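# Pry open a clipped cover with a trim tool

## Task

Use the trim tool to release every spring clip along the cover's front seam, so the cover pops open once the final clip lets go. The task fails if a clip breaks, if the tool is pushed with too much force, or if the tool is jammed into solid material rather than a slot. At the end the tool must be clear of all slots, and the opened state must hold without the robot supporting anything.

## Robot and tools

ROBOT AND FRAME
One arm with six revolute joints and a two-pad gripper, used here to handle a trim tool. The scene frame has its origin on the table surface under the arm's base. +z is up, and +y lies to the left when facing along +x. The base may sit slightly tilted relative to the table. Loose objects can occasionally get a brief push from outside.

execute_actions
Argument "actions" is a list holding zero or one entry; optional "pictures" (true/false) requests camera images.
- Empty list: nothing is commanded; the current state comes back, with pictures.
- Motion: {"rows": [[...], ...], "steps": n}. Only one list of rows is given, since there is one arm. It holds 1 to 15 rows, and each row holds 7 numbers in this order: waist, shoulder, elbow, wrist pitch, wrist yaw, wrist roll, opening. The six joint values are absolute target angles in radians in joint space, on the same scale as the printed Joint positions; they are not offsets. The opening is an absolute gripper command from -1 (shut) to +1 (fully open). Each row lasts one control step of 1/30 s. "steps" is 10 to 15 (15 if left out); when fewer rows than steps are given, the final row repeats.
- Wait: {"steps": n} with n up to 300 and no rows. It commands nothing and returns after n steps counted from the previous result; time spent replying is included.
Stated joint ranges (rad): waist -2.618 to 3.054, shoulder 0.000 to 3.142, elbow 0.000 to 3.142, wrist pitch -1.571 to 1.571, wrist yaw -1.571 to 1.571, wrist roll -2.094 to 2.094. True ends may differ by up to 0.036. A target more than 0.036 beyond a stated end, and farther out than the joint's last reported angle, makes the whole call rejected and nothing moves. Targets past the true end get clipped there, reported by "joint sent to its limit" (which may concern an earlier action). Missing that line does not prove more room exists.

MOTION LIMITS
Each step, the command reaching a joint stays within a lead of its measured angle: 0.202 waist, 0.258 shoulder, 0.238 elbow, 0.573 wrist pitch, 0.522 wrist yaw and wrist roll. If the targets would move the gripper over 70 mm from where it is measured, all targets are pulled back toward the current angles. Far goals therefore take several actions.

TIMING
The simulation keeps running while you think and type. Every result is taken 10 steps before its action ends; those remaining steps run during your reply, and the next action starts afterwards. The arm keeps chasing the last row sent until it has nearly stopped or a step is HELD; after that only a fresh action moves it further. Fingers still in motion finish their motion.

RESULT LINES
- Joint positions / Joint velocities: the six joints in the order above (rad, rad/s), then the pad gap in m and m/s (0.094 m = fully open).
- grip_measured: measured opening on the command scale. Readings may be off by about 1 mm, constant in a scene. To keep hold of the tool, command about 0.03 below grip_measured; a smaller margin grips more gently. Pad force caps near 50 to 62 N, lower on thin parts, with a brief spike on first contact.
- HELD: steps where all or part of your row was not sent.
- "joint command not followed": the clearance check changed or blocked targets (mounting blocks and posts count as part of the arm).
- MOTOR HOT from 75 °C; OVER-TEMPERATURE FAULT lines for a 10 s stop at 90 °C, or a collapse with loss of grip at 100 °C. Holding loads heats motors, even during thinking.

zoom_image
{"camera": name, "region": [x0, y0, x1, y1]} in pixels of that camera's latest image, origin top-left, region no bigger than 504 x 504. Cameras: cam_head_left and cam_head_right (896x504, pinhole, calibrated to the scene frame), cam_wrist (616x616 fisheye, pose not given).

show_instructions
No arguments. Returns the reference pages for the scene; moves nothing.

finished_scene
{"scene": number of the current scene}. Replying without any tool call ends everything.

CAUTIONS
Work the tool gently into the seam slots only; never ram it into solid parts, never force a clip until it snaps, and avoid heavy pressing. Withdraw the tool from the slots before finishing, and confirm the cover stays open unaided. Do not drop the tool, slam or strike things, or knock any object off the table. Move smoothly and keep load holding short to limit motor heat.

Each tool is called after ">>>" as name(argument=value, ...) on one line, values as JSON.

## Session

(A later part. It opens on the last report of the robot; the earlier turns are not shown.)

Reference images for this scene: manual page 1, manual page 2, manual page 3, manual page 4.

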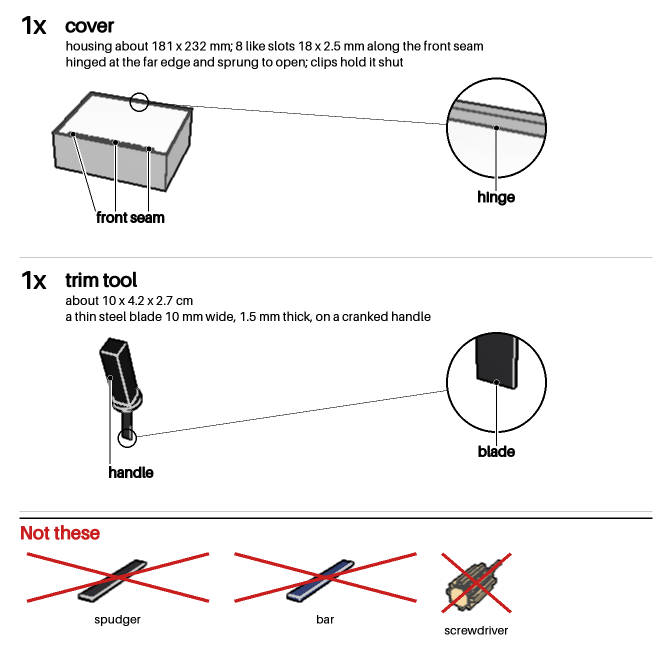

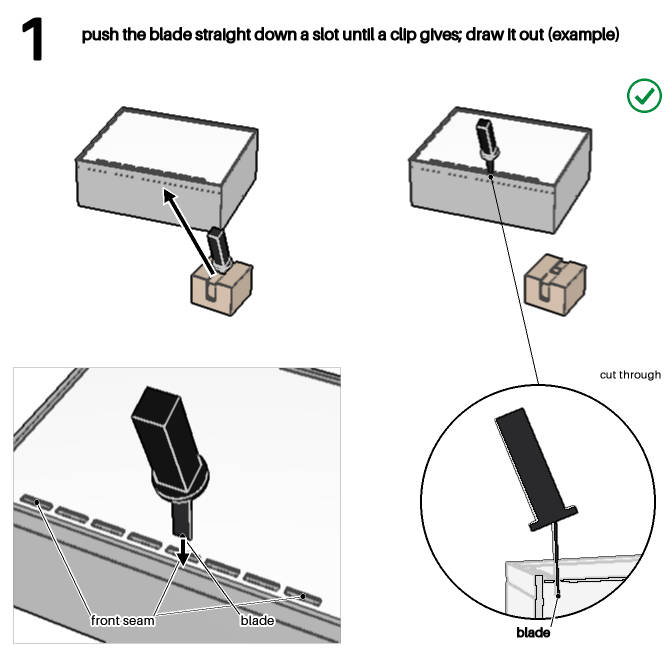

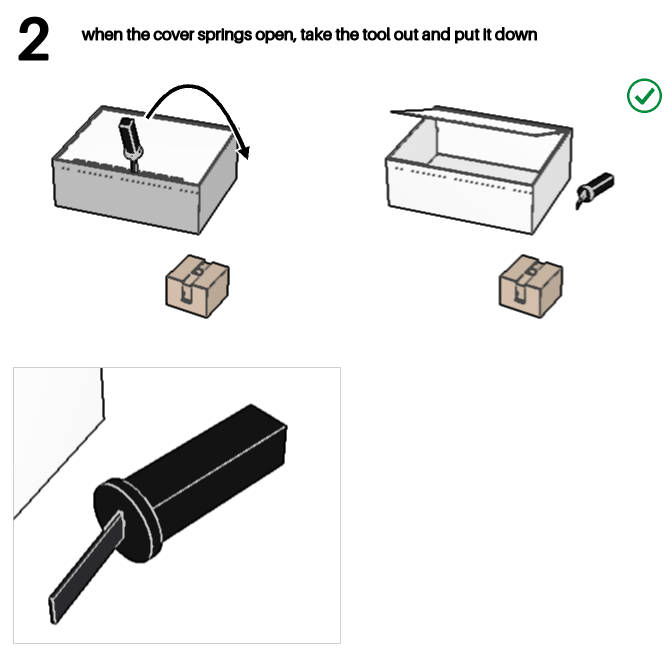

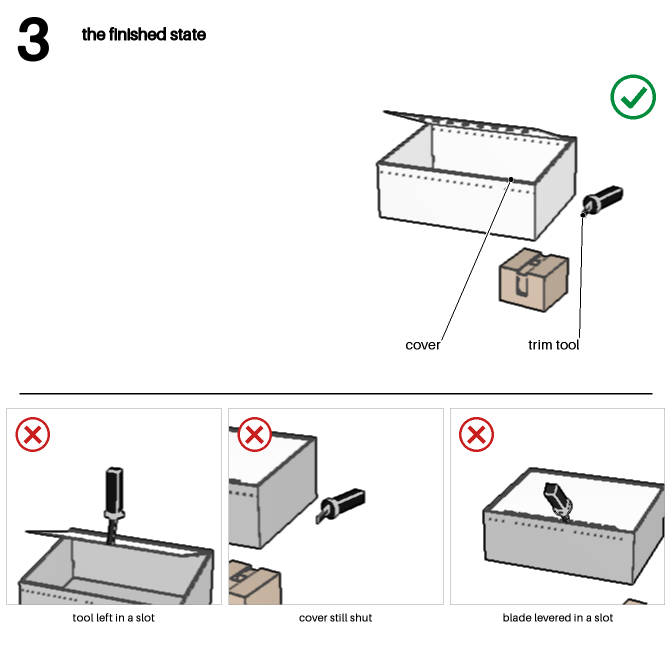

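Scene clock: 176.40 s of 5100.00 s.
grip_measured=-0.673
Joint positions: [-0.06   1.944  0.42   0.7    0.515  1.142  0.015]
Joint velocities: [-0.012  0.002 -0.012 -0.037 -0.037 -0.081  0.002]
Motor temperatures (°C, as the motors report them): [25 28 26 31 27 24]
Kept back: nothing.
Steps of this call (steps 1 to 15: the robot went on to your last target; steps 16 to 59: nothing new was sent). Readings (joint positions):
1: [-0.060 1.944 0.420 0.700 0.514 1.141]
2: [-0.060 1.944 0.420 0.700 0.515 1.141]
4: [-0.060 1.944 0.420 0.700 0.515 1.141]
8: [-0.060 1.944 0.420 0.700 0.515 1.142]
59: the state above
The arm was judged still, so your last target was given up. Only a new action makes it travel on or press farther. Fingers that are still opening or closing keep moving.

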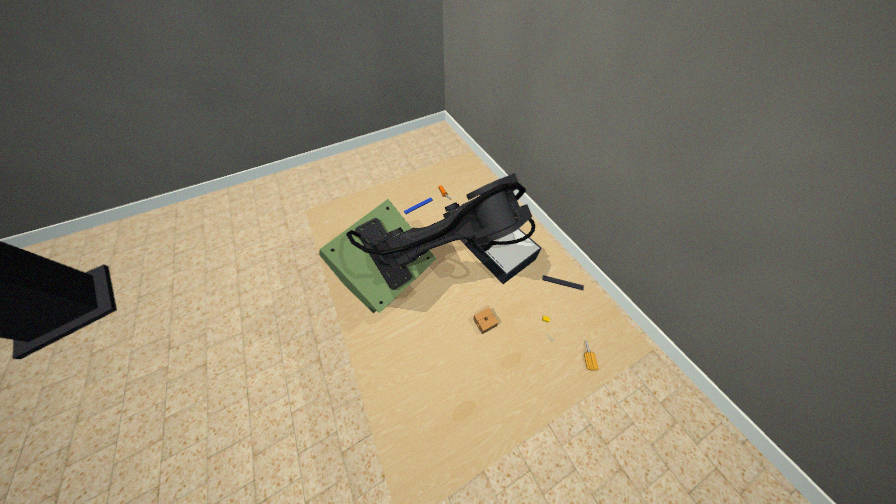

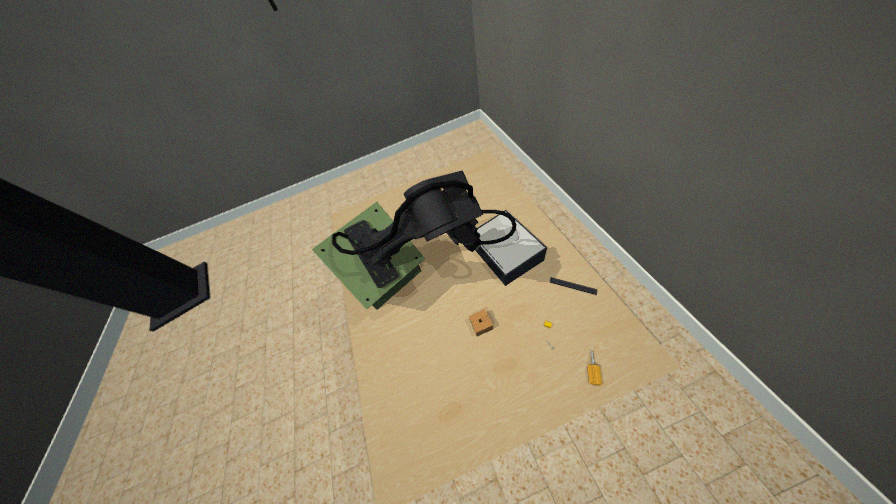

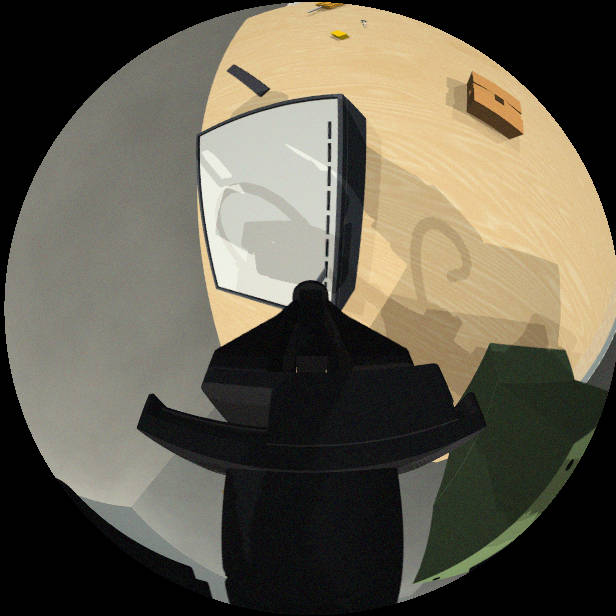

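>>> zoom_image(camera="cam_wrist", region=[295, 245, 365, 308])

>>> show_instructions()

Region (295, 245, 365, 308) of cam_wrist's 616x616 image, scaled by 7.200, with more detail than that image has; it fills the top 454 rows of this view, and the rest is white.

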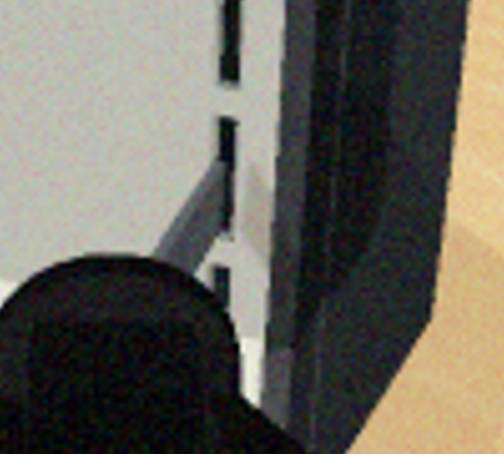

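Reference images for this scene: manual page 1, manual page 2, manual page 3, manual page 4.

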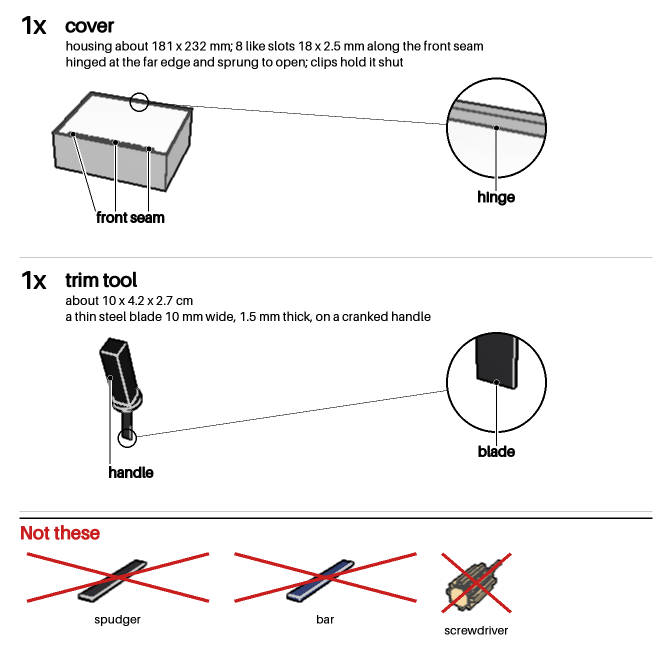

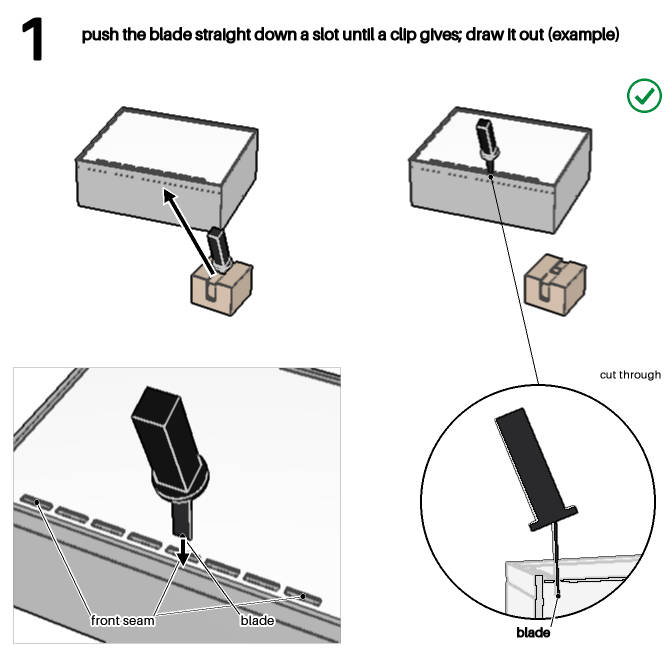

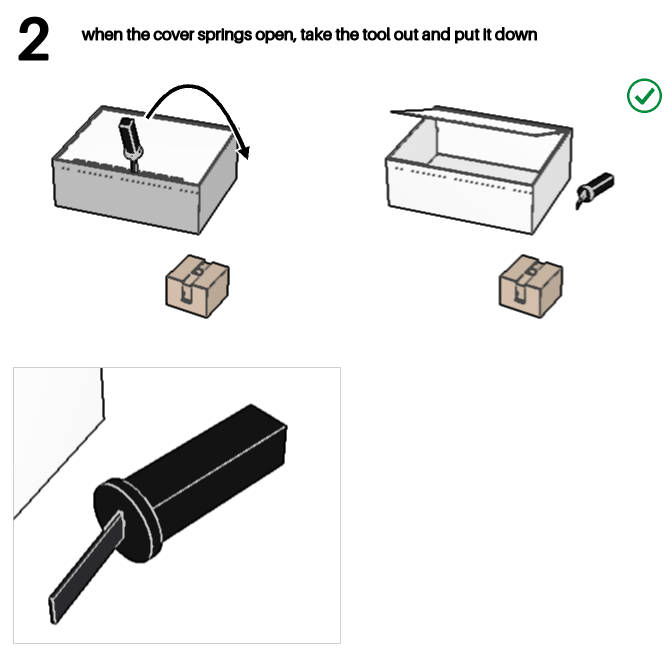

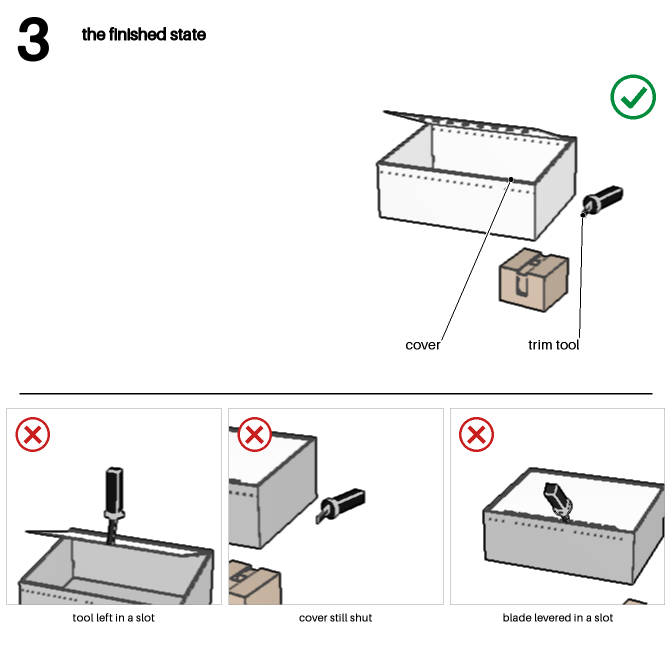

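>>> execute_actions(actions=[{"rows":[[-0.060,1.965,0.400,0.706,0.515,1.142,-0.7],[-0.060,1.969,0.400,0.710,0.515,1.142,-0.7],[-0.060,1.972,0.400,0.714,0.515,1.142,-0.7],[-0.060,1.974,0.400,0.717,0.515,1.142,-0.7]],"steps":14}])

>>> execute_actions(actions=[{"steps":14}], pictures=true)

>>> zoom_image(camera="cam_wrist", region=[295, 245, 365, 308])

Scene clock: 177.37 s of 5100.00 s.
grip_measured=-0.673
Joint positions: [-0.06   1.948  0.42   0.704  0.515  1.142  0.015]
Joint velocities: [-0.002  0.09   0.007  0.066  0.007 -0.051 -0.   ]
Motor temperatures (°C, as the motors report them): [26 28 26 31 27 24]
Steps of this call (steps 1 to 25: nothing new was sent; steps 26 to 29: the first 4 steps of this action). Readings (joint positions):
26: [-0.060 1.944 0.420 0.700 0.515 1.142]
27: [-0.060 1.944 0.420 0.700 0.515 1.142]
29: the state above

Scene clock: 177.83 s of 5100.00 s.
grip_measured=-0.673
Joint positions: [-0.06   1.957  0.42   0.706  0.515  1.142  0.015]
Joint velocities: [-0.012 -0.017  0.002  0.066  0.007  0.007  0.   ]
Motor temperatures (°C, as the motors report them): [26 28 26 31 27 24]
Kept back: nothing.
Steps of this call (steps 1 to 10: the last 10 steps of your previous action; steps 11 to 14: the robot went on to your last target). Readings (joint positions):
1: [-0.060 1.951 0.420 0.704 0.515 1.142]
2: [-0.060 1.954 0.420 0.704 0.515 1.142]
4: [-0.060 1.957 0.420 0.704 0.515 1.142]
8: [-0.060 1.957 0.420 0.705 0.515 1.142]
14: the state above

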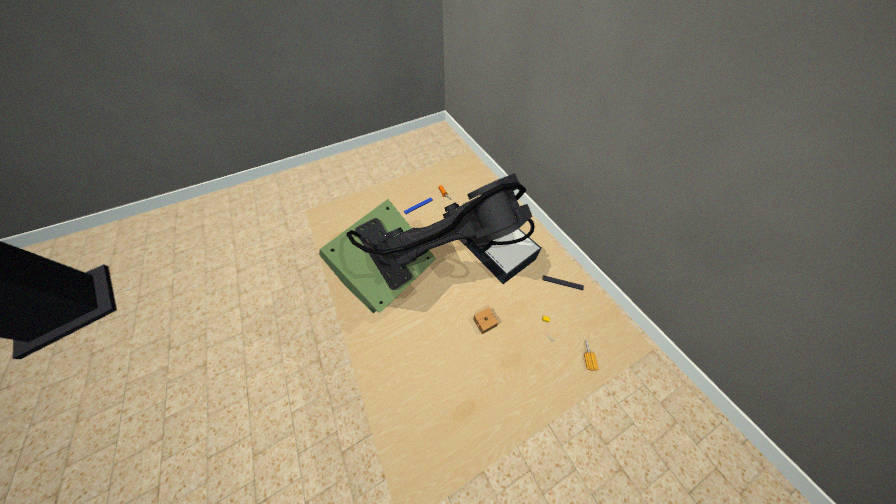

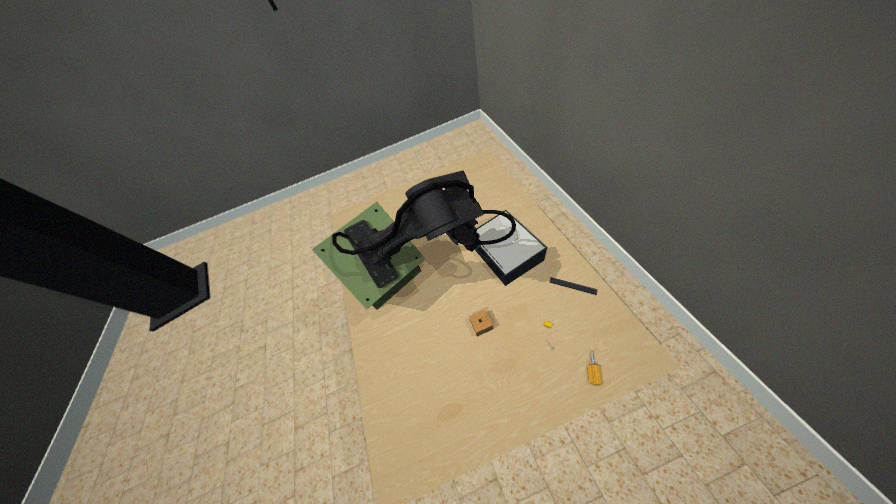

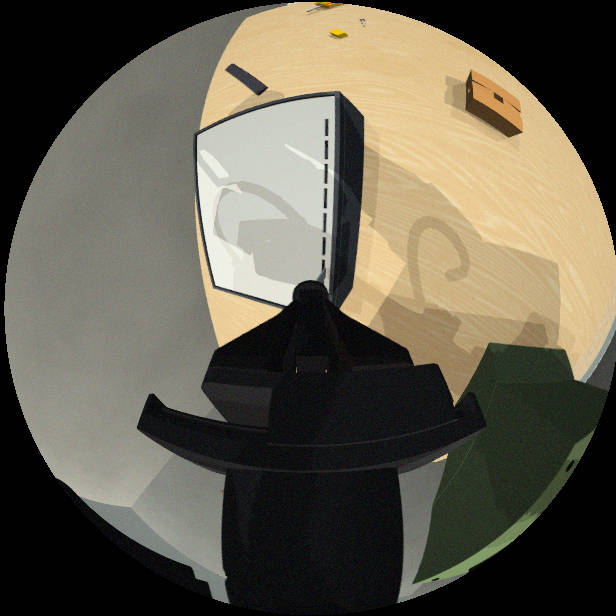

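Region (295, 245, 365, 308) of cam_wrist's 616x616 image, scaled by 7.200, with more detail than that image has; it fills the top 454 rows of this view, and the rest is white.

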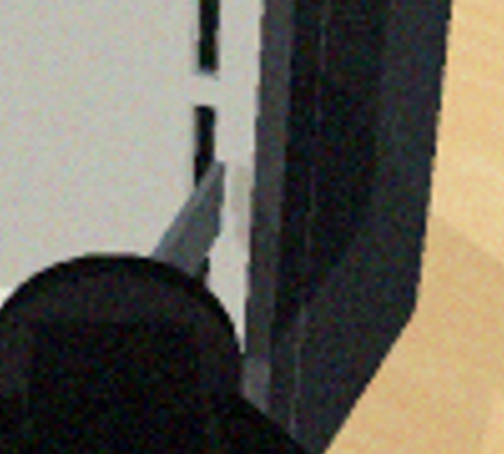

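>>> execute_actions(actions=[{"rows":[[-0.060,1.960,0.400,0.720,0.515,1.142,-0.7],[-0.060,1.960,0.400,0.724,0.515,1.142,-0.7],[-0.060,1.960,0.400,0.727,0.515,1.142,-0.7],[-0.060,1.960,0.400,0.729,0.515,1.142,-0.7]],"steps":14}])

>>> execute_actions(actions=[{"steps":16}], pictures=true)

>>> zoom_image(camera="cam_wrist", region=[295, 245, 365, 308])

Scene clock: 178.63 s of 5100.00 s.
grip_measured=-0.673
Joint positions: [-0.06   1.957  0.42   0.71   0.515  1.142  0.015]
Joint velocities: [ 0.007 -0.007 -0.002  0.037  0.037  0.007 -0.001]
Motor temperatures (°C, as the motors report them): [26 28 26 31 27 24]
Steps of this call (steps 1 to 15: the robot went on to your last target; steps 16 to 20: nothing new was sent; steps 21 to 24: the first 4 steps of this action). Readings (joint positions):
21: [-0.060 1.957 0.420 0.706 0.515 1.142]
22: [-0.060 1.957 0.420 0.707 0.515 1.142]
24: the state above

Scene clock: 179.17 s of 5100.00 s.
grip_measured=-0.673
Joint positions: [-0.06   1.957  0.42   0.717  0.515  1.142  0.015]
Joint velocities: [-0.007 -0.002 -0.017 -0.022 -0.051 -0.051  0.   ]
Motor temperatures (°C, as the motors report them): [26 28 26 31 27 24]
Kept back: nothing.
Steps of this call (steps 1 to 10: the last 10 steps of your previous action; steps 11 to 15: the robot went on to your last target; step 16: nothing new was sent). Readings (joint positions):
1: [-0.060 1.957 0.420 0.712 0.515 1.142]
2: [-0.060 1.957 0.420 0.713 0.515 1.142]
4: [-0.060 1.957 0.420 0.715 0.515 1.142]
8: [-0.060 1.957 0.420 0.717 0.515 1.142]
16: the state above
The arm was judged still, so your last target was given up. Only a new action makes it travel on or press farther. Fingers that are still opening or closing keep moving.

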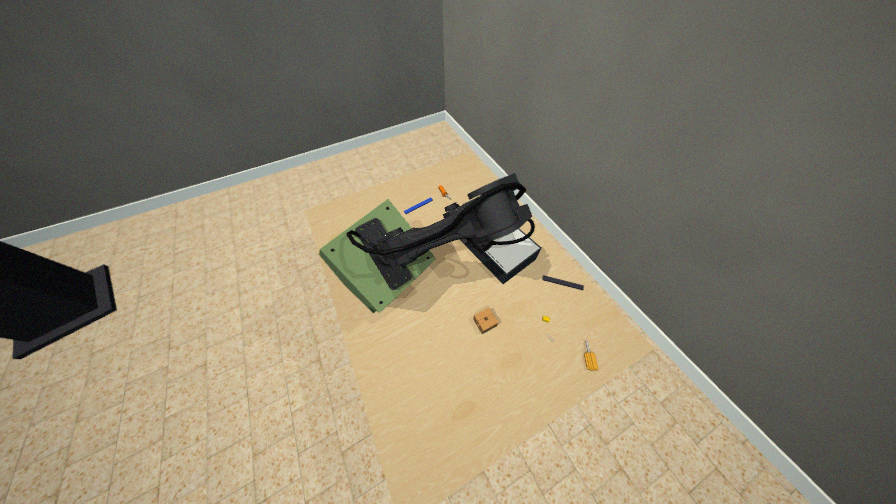

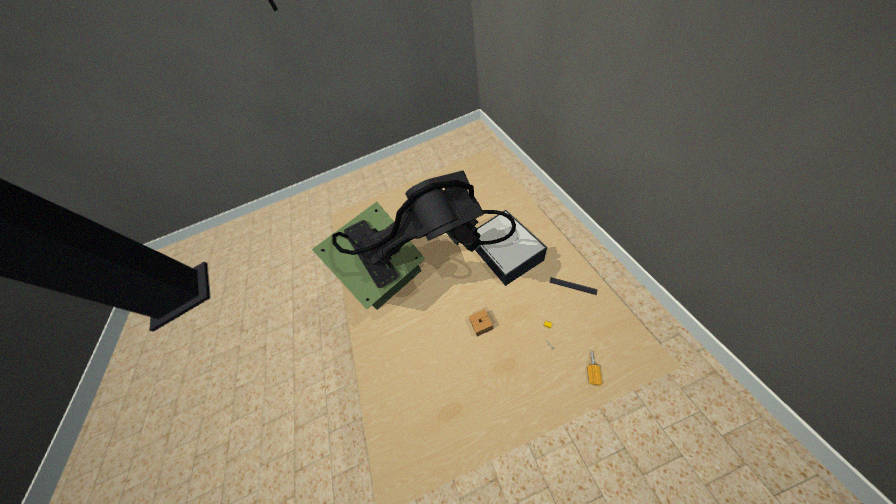

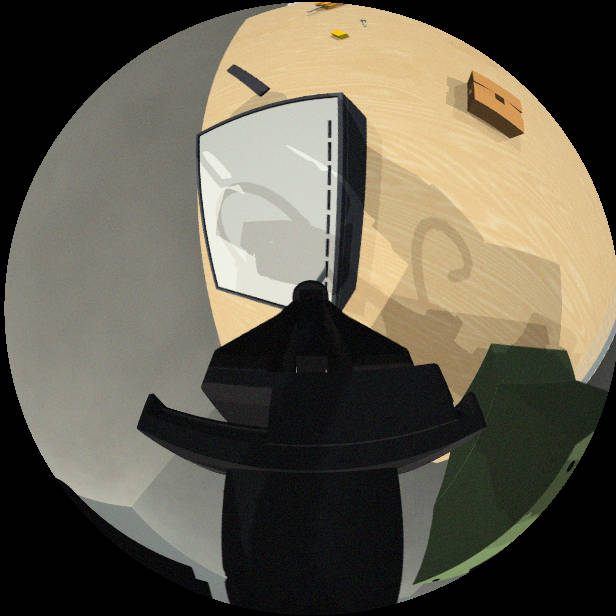

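Region (295, 245, 365, 308) of cam_wrist's 616x616 image, scaled by 7.200, with more detail than that image has; it fills the top 454 rows of this view, and the rest is white.

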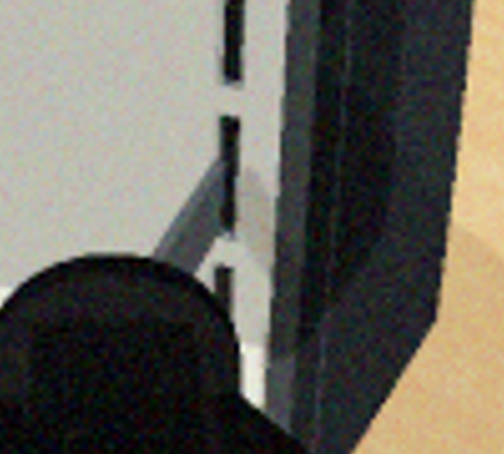

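>>> execute_actions(actions=[{"rows":[[-0.066,1.960,0.400,0.731,0.515,1.142,-0.7],[-0.069,1.960,0.400,0.733,0.515,1.142,-0.7],[-0.071,1.960,0.400,0.734,0.515,1.142,-0.7],[-0.073,1.960,0.400,0.734,0.515,1.142,-0.7],[-0.074,1.960,0.400,0.734,0.515,1.142,-0.7]],"steps":14}])

>>> execute_actions(actions=[{"steps":16}], pictures=true)

>>> zoom_image(camera="cam_wrist", region=[295, 245, 365, 308])

Scene clock: 180.13 s of 5100.00 s.
grip_measured=-0.673
Joint positions: [-0.062  1.957  0.42   0.72   0.515  1.142  0.015]
Joint velocities: [-0.056  0.002 -0.012  0.051  0.081  0.007 -0.   ]
Motor temperatures (°C, as the motors report them): [26 28 26 31 27 24]
Steps of this call (steps 1 to 25: nothing new was sent; steps 26 to 29: the first 4 steps of this action). Readings (joint positions):
26: [-0.060 1.957 0.420 0.718 0.515 1.142]
27: [-0.060 1.957 0.420 0.718 0.515 1.142]
29: the state above

Scene clock: 180.67 s of 5100.00 s.
grip_measured=-0.673
Joint positions: [-0.069  1.957  0.42   0.722  0.515  1.142  0.015]
Joint velocities: [ 0.002 -0.012 -0.002 -0.037 -0.037  0.081  0.   ]
Motor temperatures (°C, as the motors report them): [26 28 26 31 27 24]
Kept back: nothing.
Steps of this call (steps 1 to 10: the last 10 steps of your previous action; steps 11 to 15: the robot went on to your last target; step 16: nothing new was sent). Readings (joint positions):
1: [-0.064 1.957 0.420 0.720 0.515 1.142]
2: [-0.067 1.957 0.420 0.721 0.515 1.142]
4: [-0.069 1.957 0.420 0.722 0.515 1.142]
8: [-0.069 1.957 0.420 0.722 0.515 1.142]
16: the state above
The arm was judged still, so your last target was given up. Only a new action makes it travel on or press farther. Fingers that are still opening or closing keep moving.

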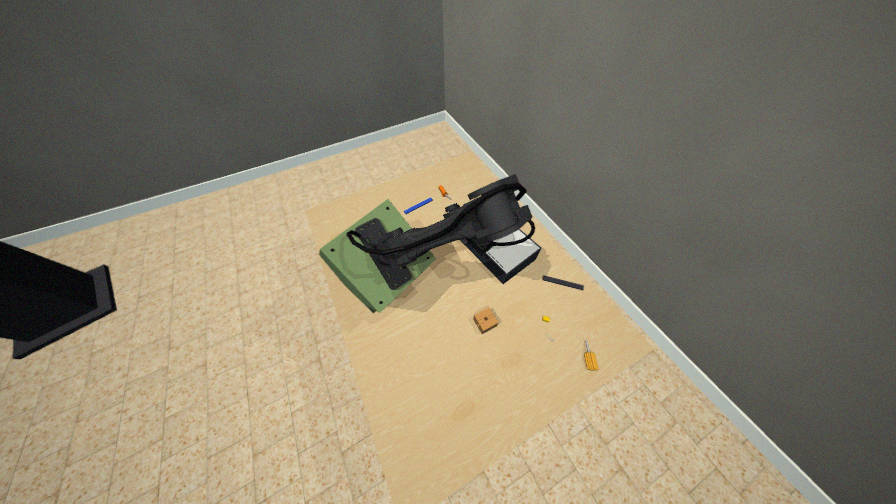

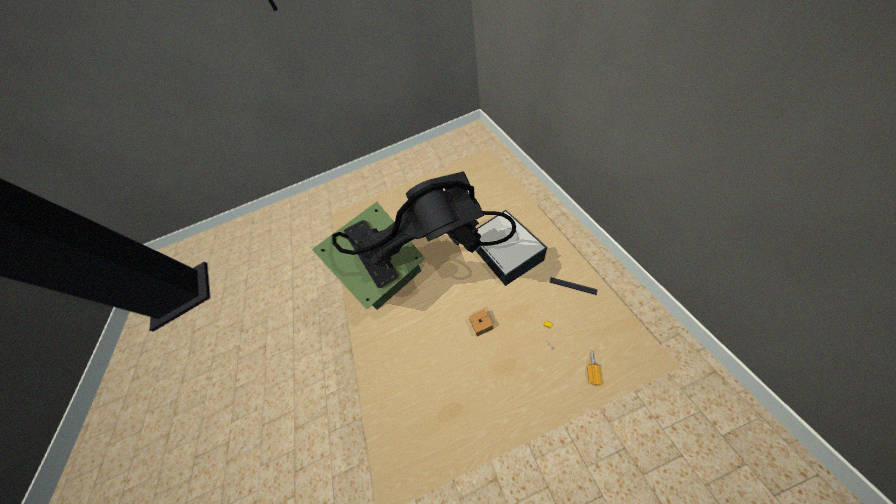

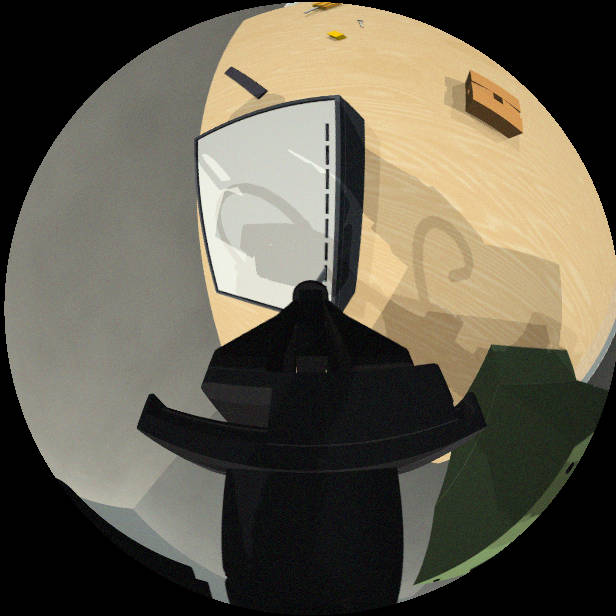

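Region (295, 245, 365, 308) of cam_wrist's 616x616 image, scaled by 7.200, with more detail than that image has; it fills the top 454 rows of this view, and the rest is white.

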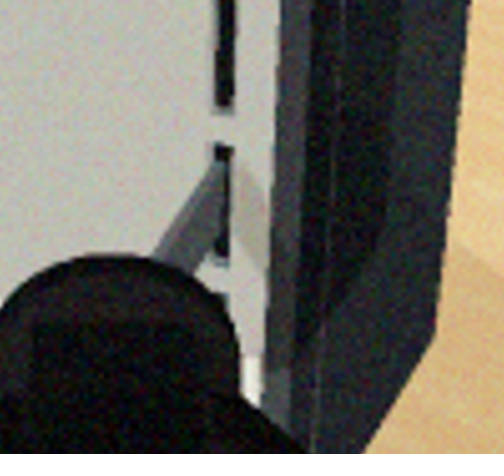

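>>> execute_actions(actions=[{"rows":[[-0.074,1.984,0.400,0.736,0.515,1.142,-0.7],[-0.074,1.985,0.400,0.738,0.515,1.142,-0.7],[-0.074,1.986,0.400,0.740,0.515,1.142,-0.7],[-0.074,1.987,0.400,0.742,0.515,1.142,-0.7],[-0.074,1.988,0.400,0.743,0.515,1.142,-0.7]],"steps":14}])

>>> execute_actions(actions=[{"steps":16}], pictures=true)

>>> zoom_image(camera="cam_wrist", region=[295, 245, 365, 308])

Scene clock: 181.37 s of 5100.00 s.
grip_measured=-0.673
Joint positions: [-0.069  1.965  0.42   0.727  0.515  1.142  0.015]
Joint velocities: [-0.002  0.056  0.007  0.007 -0.007  0.007 -0.   ]
Motor temperatures (°C, as the motors report them): [25 28 26 31 27 24]
Steps of this call (steps 1 to 17: nothing new was sent; steps 18 to 21: the first 4 steps of this action). Readings (joint positions):
18: [-0.069 1.958 0.420 0.723 0.515 1.142]
19: [-0.069 1.960 0.420 0.725 0.515 1.142]
21: the state above

Scene clock: 181.90 s of 5100.00 s.
grip_measured=-0.673
Joint positions: [-0.069  1.971  0.42   0.732  0.515  1.142  0.015]
Joint velocities: [-0.017 -0.022 -0.007 -0.037 -0.095  0.037  0.001]
Motor temperatures (°C, as the motors report them): [25 28 26 31 27 24]
Kept back: nothing.
Steps of this call (steps 1 to 10: the last 10 steps of your previous action; steps 11 to 15: the robot went on to your last target; step 16: nothing new was sent). Readings (joint positions):
1: [-0.069 1.968 0.420 0.727 0.515 1.142]
2: [-0.069 1.969 0.420 0.728 0.515 1.142]
4: [-0.069 1.971 0.420 0.728 0.515 1.142]
8: [-0.069 1.971 0.420 0.730 0.515 1.142]
16: the state above
The arm was judged still, so your last target was given up. Only a new action makes it travel on or press farther. Fingers that are still opening or closing keep moving.

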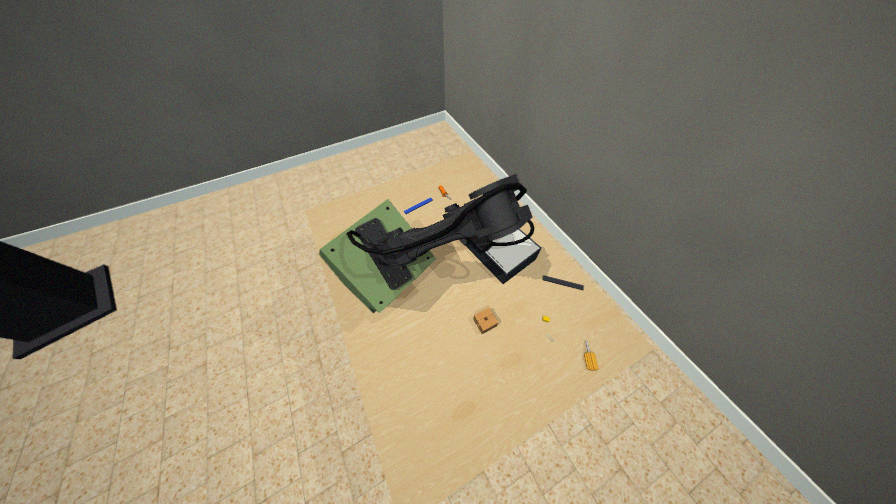

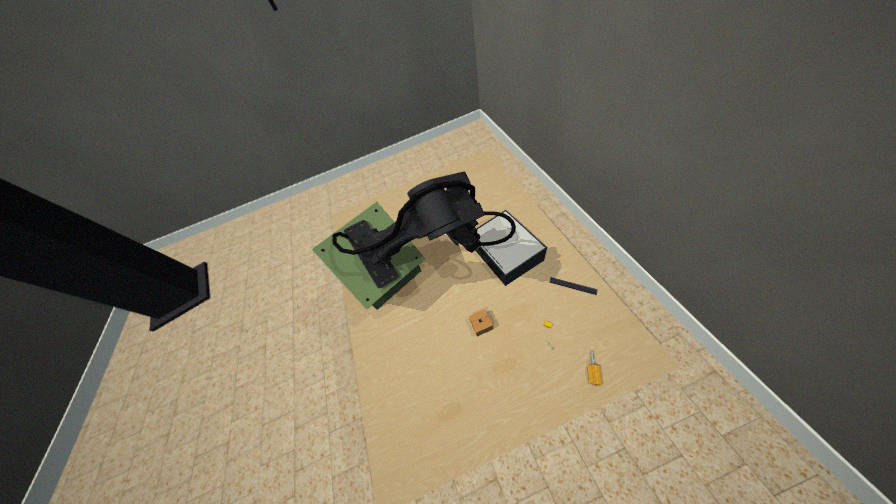

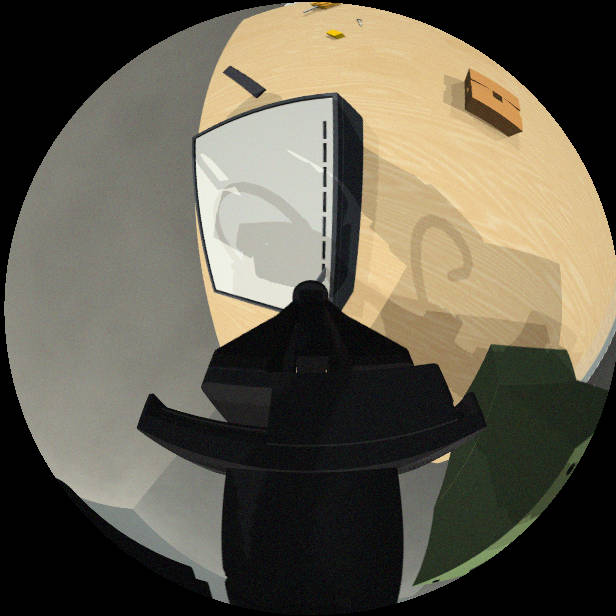

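Region (295, 245, 365, 308) of cam_wrist's 616x616 image, scaled by 7.200, with more detail than that image has; it fills the top 454 rows of this view, and the rest is white.

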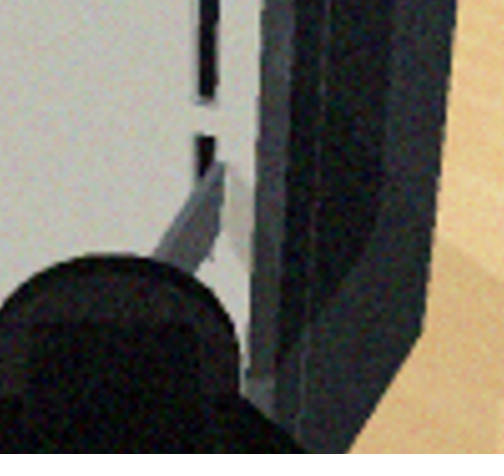

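>>> execute_actions(actions=[{"rows":[[-0.074,1.975,0.400,0.744,0.515,1.142,-0.7],[-0.074,1.975,0.400,0.746,0.515,1.142,-0.7],[-0.074,1.975,0.400,0.748,0.515,1.142,-0.7],[-0.074,1.975,0.400,0.749,0.515,1.142,-0.7]],"steps":12}])

>>> execute_actions(actions=[{"steps":16}], pictures=true)

>>> zoom_image(camera="cam_wrist", region=[295, 245, 365, 308])

Scene clock: 182.53 s of 5100.00 s.
grip_measured=-0.673
Joint positions: [-0.069  1.971  0.42   0.732  0.515  1.142  0.015]
Joint velocities: [-0.002  0.007  0.002 -0.022 -0.022  0.007 -0.   ]
Motor temperatures (°C, as the motors report them): [25 28 26 31 27 24]
Steps of this call (steps 1 to 17: nothing new was sent; steps 18 to 19: the first 2 steps of this action). Readings (joint positions):
18: [-0.069 1.971 0.420 0.732 0.515 1.142]
19: the state above

Scene clock: 183.07 s of 5100.00 s.
grip_measured=-0.673
Joint positions: [-0.069  1.971  0.42   0.737  0.515  1.142  0.015]
Joint velocities: [ 0.007 -0.012 -0.007  0.022  0.037 -0.037  0.   ]
Motor temperatures (°C, as the motors report them): [25 28 26 31 27 24]
Kept back: nothing.
Steps of this call (steps 1 to 10: the last 10 steps of your previous action; steps 11 to 15: the robot went on to your last target; step 16: nothing new was sent). Readings (joint positions):
1: [-0.069 1.971 0.420 0.733 0.515 1.142]
2: [-0.069 1.971 0.420 0.733 0.515 1.142]
4: [-0.069 1.971 0.420 0.735 0.515 1.142]
8: [-0.069 1.971 0.420 0.736 0.515 1.142]
16: the state above
The arm was judged still, so your last target was given up. Only a new action makes it travel on or press farther. Fingers that are still opening or closing keep moving.

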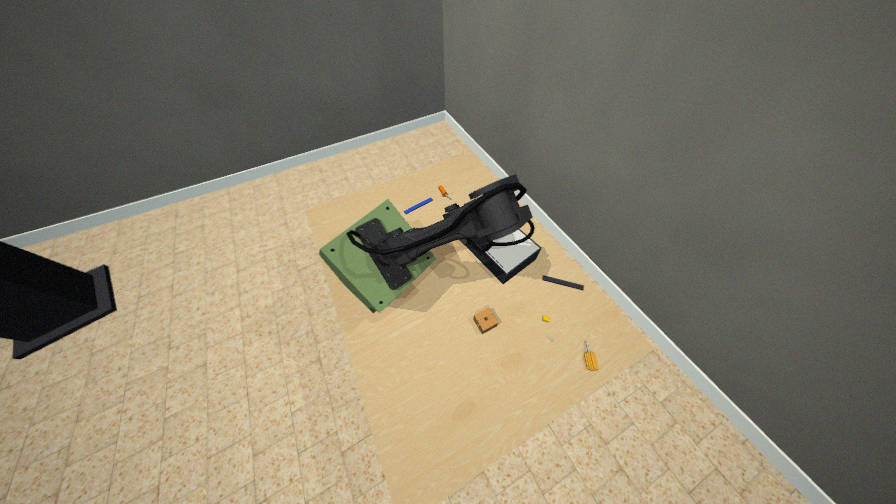

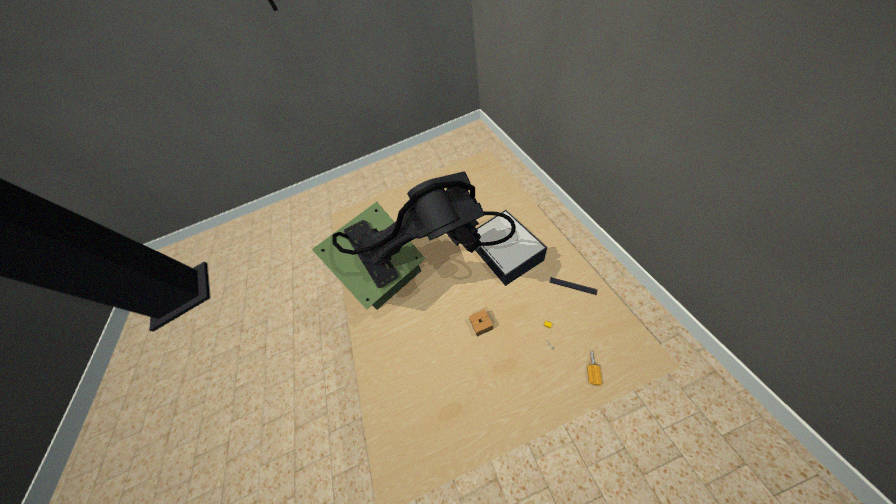

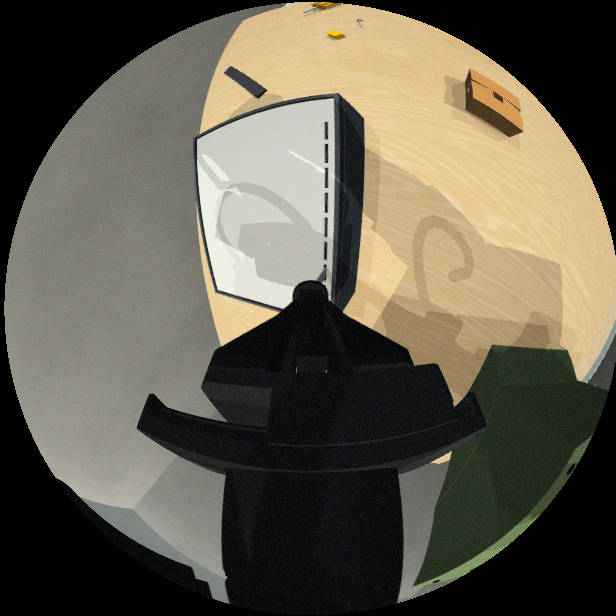

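Region (295, 245, 365, 308) of cam_wrist's 616x616 image, scaled by 7.200, with more detail than that image has; it fills the top 454 rows of this view, and the rest is white.

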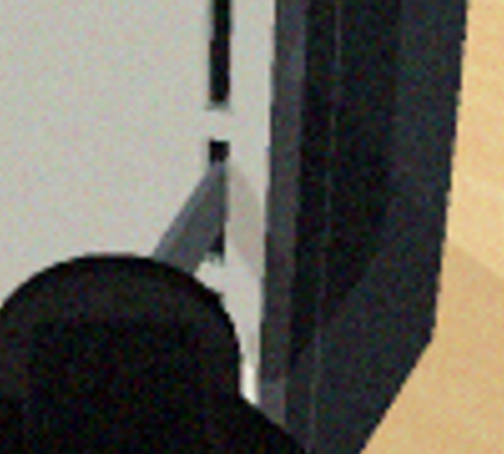

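>>> execute_actions(actions=[{"rows":[[-0.078,1.998,0.400,0.753,0.505,1.132,-0.7],[-0.082,2.001,0.400,0.757,0.503,1.130,-0.7],[-0.086,2.004,0.400,0.761,0.501,1.129,-0.7],[-0.089,2.007,0.400,0.765,0.500,1.128,-0.7],[-0.091,2.010,0.400,0.768,0.499,1.127,-0.7],[-0.092,2.013,0.400,0.771,0.498,1.126,-0.7],[-0.093,2.016,0.400,0.774,0.497,1.125,-0.7],[-0.094,2.019,0.400,0.777,0.496,1.125,-0.7]],"steps":12}])

>>> execute_actions(actions=[{"steps":16}])

Scene clock: 183.77 s of 5100.00 s.
grip_measured=-0.673
Joint positions: [-0.07   1.975  0.42   0.741  0.514  1.142  0.015]
Joint velocities: [-0.046  0.081 -0.022  0.11  -0.066 -0.066 -0.001]
Motor temperatures (°C, as the motors report them): [25 28 26 31 27 24]
Steps of this call (steps 1 to 19: nothing new was sent; steps 20 to 21: the first 2 steps of this action). Readings (joint positions):
20: [-0.069 1.972 0.420 0.739 0.515 1.142]
21: the state above

Scene clock: 184.30 s of 5100.00 s.
grip_measured=-0.673
Joint positions: [-0.086  1.998  0.419  0.778  0.499  1.137  0.015]
Joint velocities: [-0.007 -0.017  0.002  0.022 -0.007 -0.022  0.001]
Motor temperatures (°C, as the motors report them): [25 28 26 31 27 24]
Kept back: nothing.
Steps of this call (steps 1 to 10: the last 10 steps of your previous action; steps 11 to 16: the robot went on to your last target). Readings (joint positions):
1: [-0.073 1.978 0.420 0.744 0.513 1.141]
2: [-0.076 1.982 0.420 0.746 0.512 1.141]
4: [-0.078 1.984 0.419 0.754 0.508 1.140]
8: [-0.082 1.994 0.419 0.771 0.502 1.138]
16: the state above

>>> execute_actions(actions=[{"rows":[[-0.094,2.025,0.400,0.780,0.495,1.126,-0.7],[-0.095,2.027,0.400,0.782,0.494,1.125,-0.7],[-0.096,2.029,0.400,0.784,0.493,1.124,-0.7],[-0.097,2.031,0.400,0.786,0.492,1.123,-0.7],[-0.098,2.033,0.400,0.788,0.491,1.122,-0.7],[-0.099,2.035,0.400,0.790,0.490,1.121,-0.7],[-0.100,2.037,0.400,0.792,0.489,1.120,-0.7]],"steps":12}])

>>> execute_actions(actions=[{"steps":16}], pictures=true)

Scene clock: 184.87 s of 5100.00 s.
grip_measured=-0.673
Joint positions: [-0.086  1.999  0.419  0.779  0.499  1.137  0.015]
Joint velocities: [-0.007  0.037 -0.007  0.139 -0.007 -0.007 -0.001]
Motor temperatures (°C, as the motors report them): [25 28 26 31 27 24]
Steps of this call (steps 1 to 15: the robot went on to your last target; steps 16 to 17: the first 2 steps of this action). Readings (joint positions):
16: [-0.086 1.998 0.419 0.779 0.499 1.137]
17: the state above

Scene clock: 185.40 s of 5100.00 s.
grip_measured=-0.673
Joint positions: [-0.092  2.015  0.419  0.799  0.492  1.132  0.015]
Joint velocities: [-0.002 -0.002 -0.007  0.022 -0.022 -0.007  0.   ]
Motor temperatures (°C, as the motors report them): [25 28 26 31 27 24]
Kept back: nothing.
Steps of this call (steps 1 to 10: the last 10 steps of your previous action; steps 11 to 16: the robot went on to your last target). Readings (joint positions):
1: [-0.086 2.001 0.419 0.781 0.499 1.136]
2: [-0.086 2.004 0.419 0.785 0.498 1.136]
4: [-0.087 2.009 0.419 0.791 0.497 1.135]
8: [-0.091 2.015 0.419 0.798 0.492 1.133]
16: the state above

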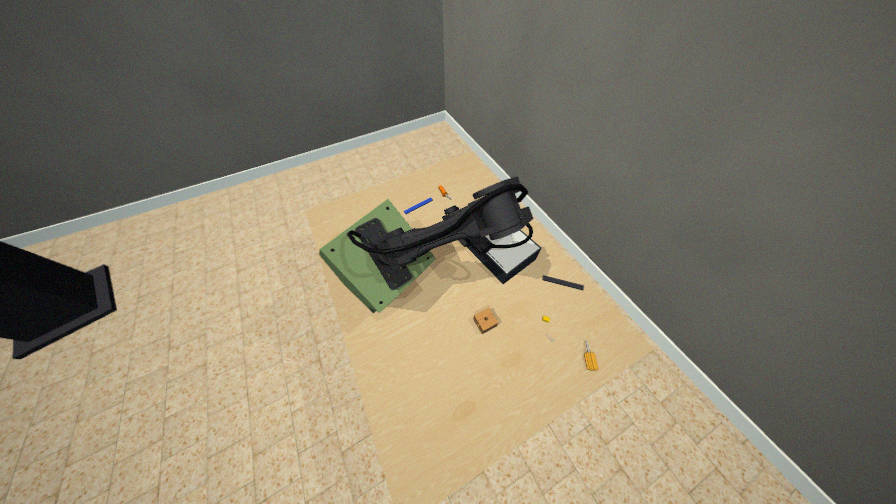

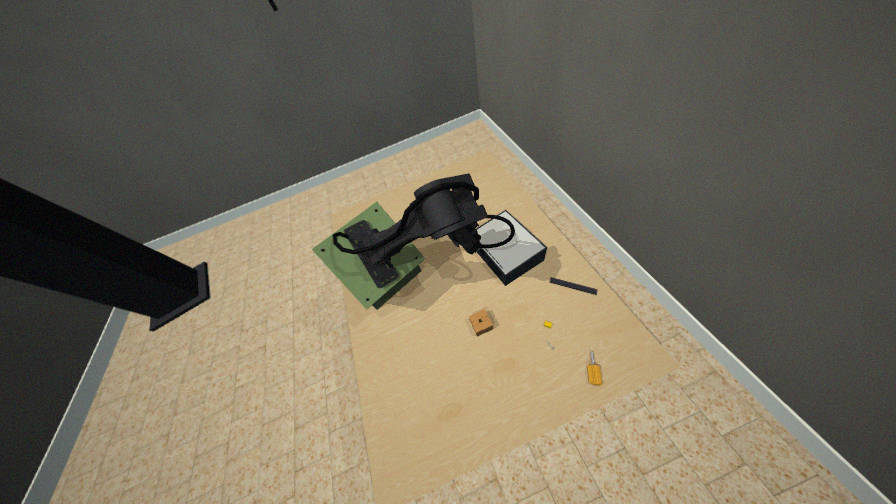

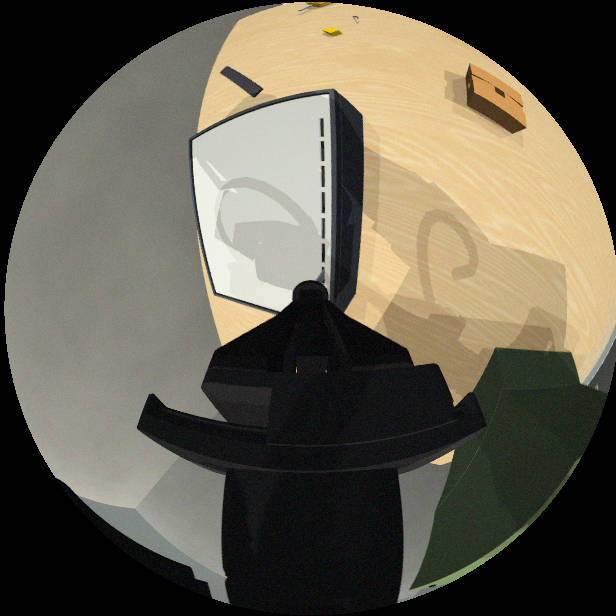

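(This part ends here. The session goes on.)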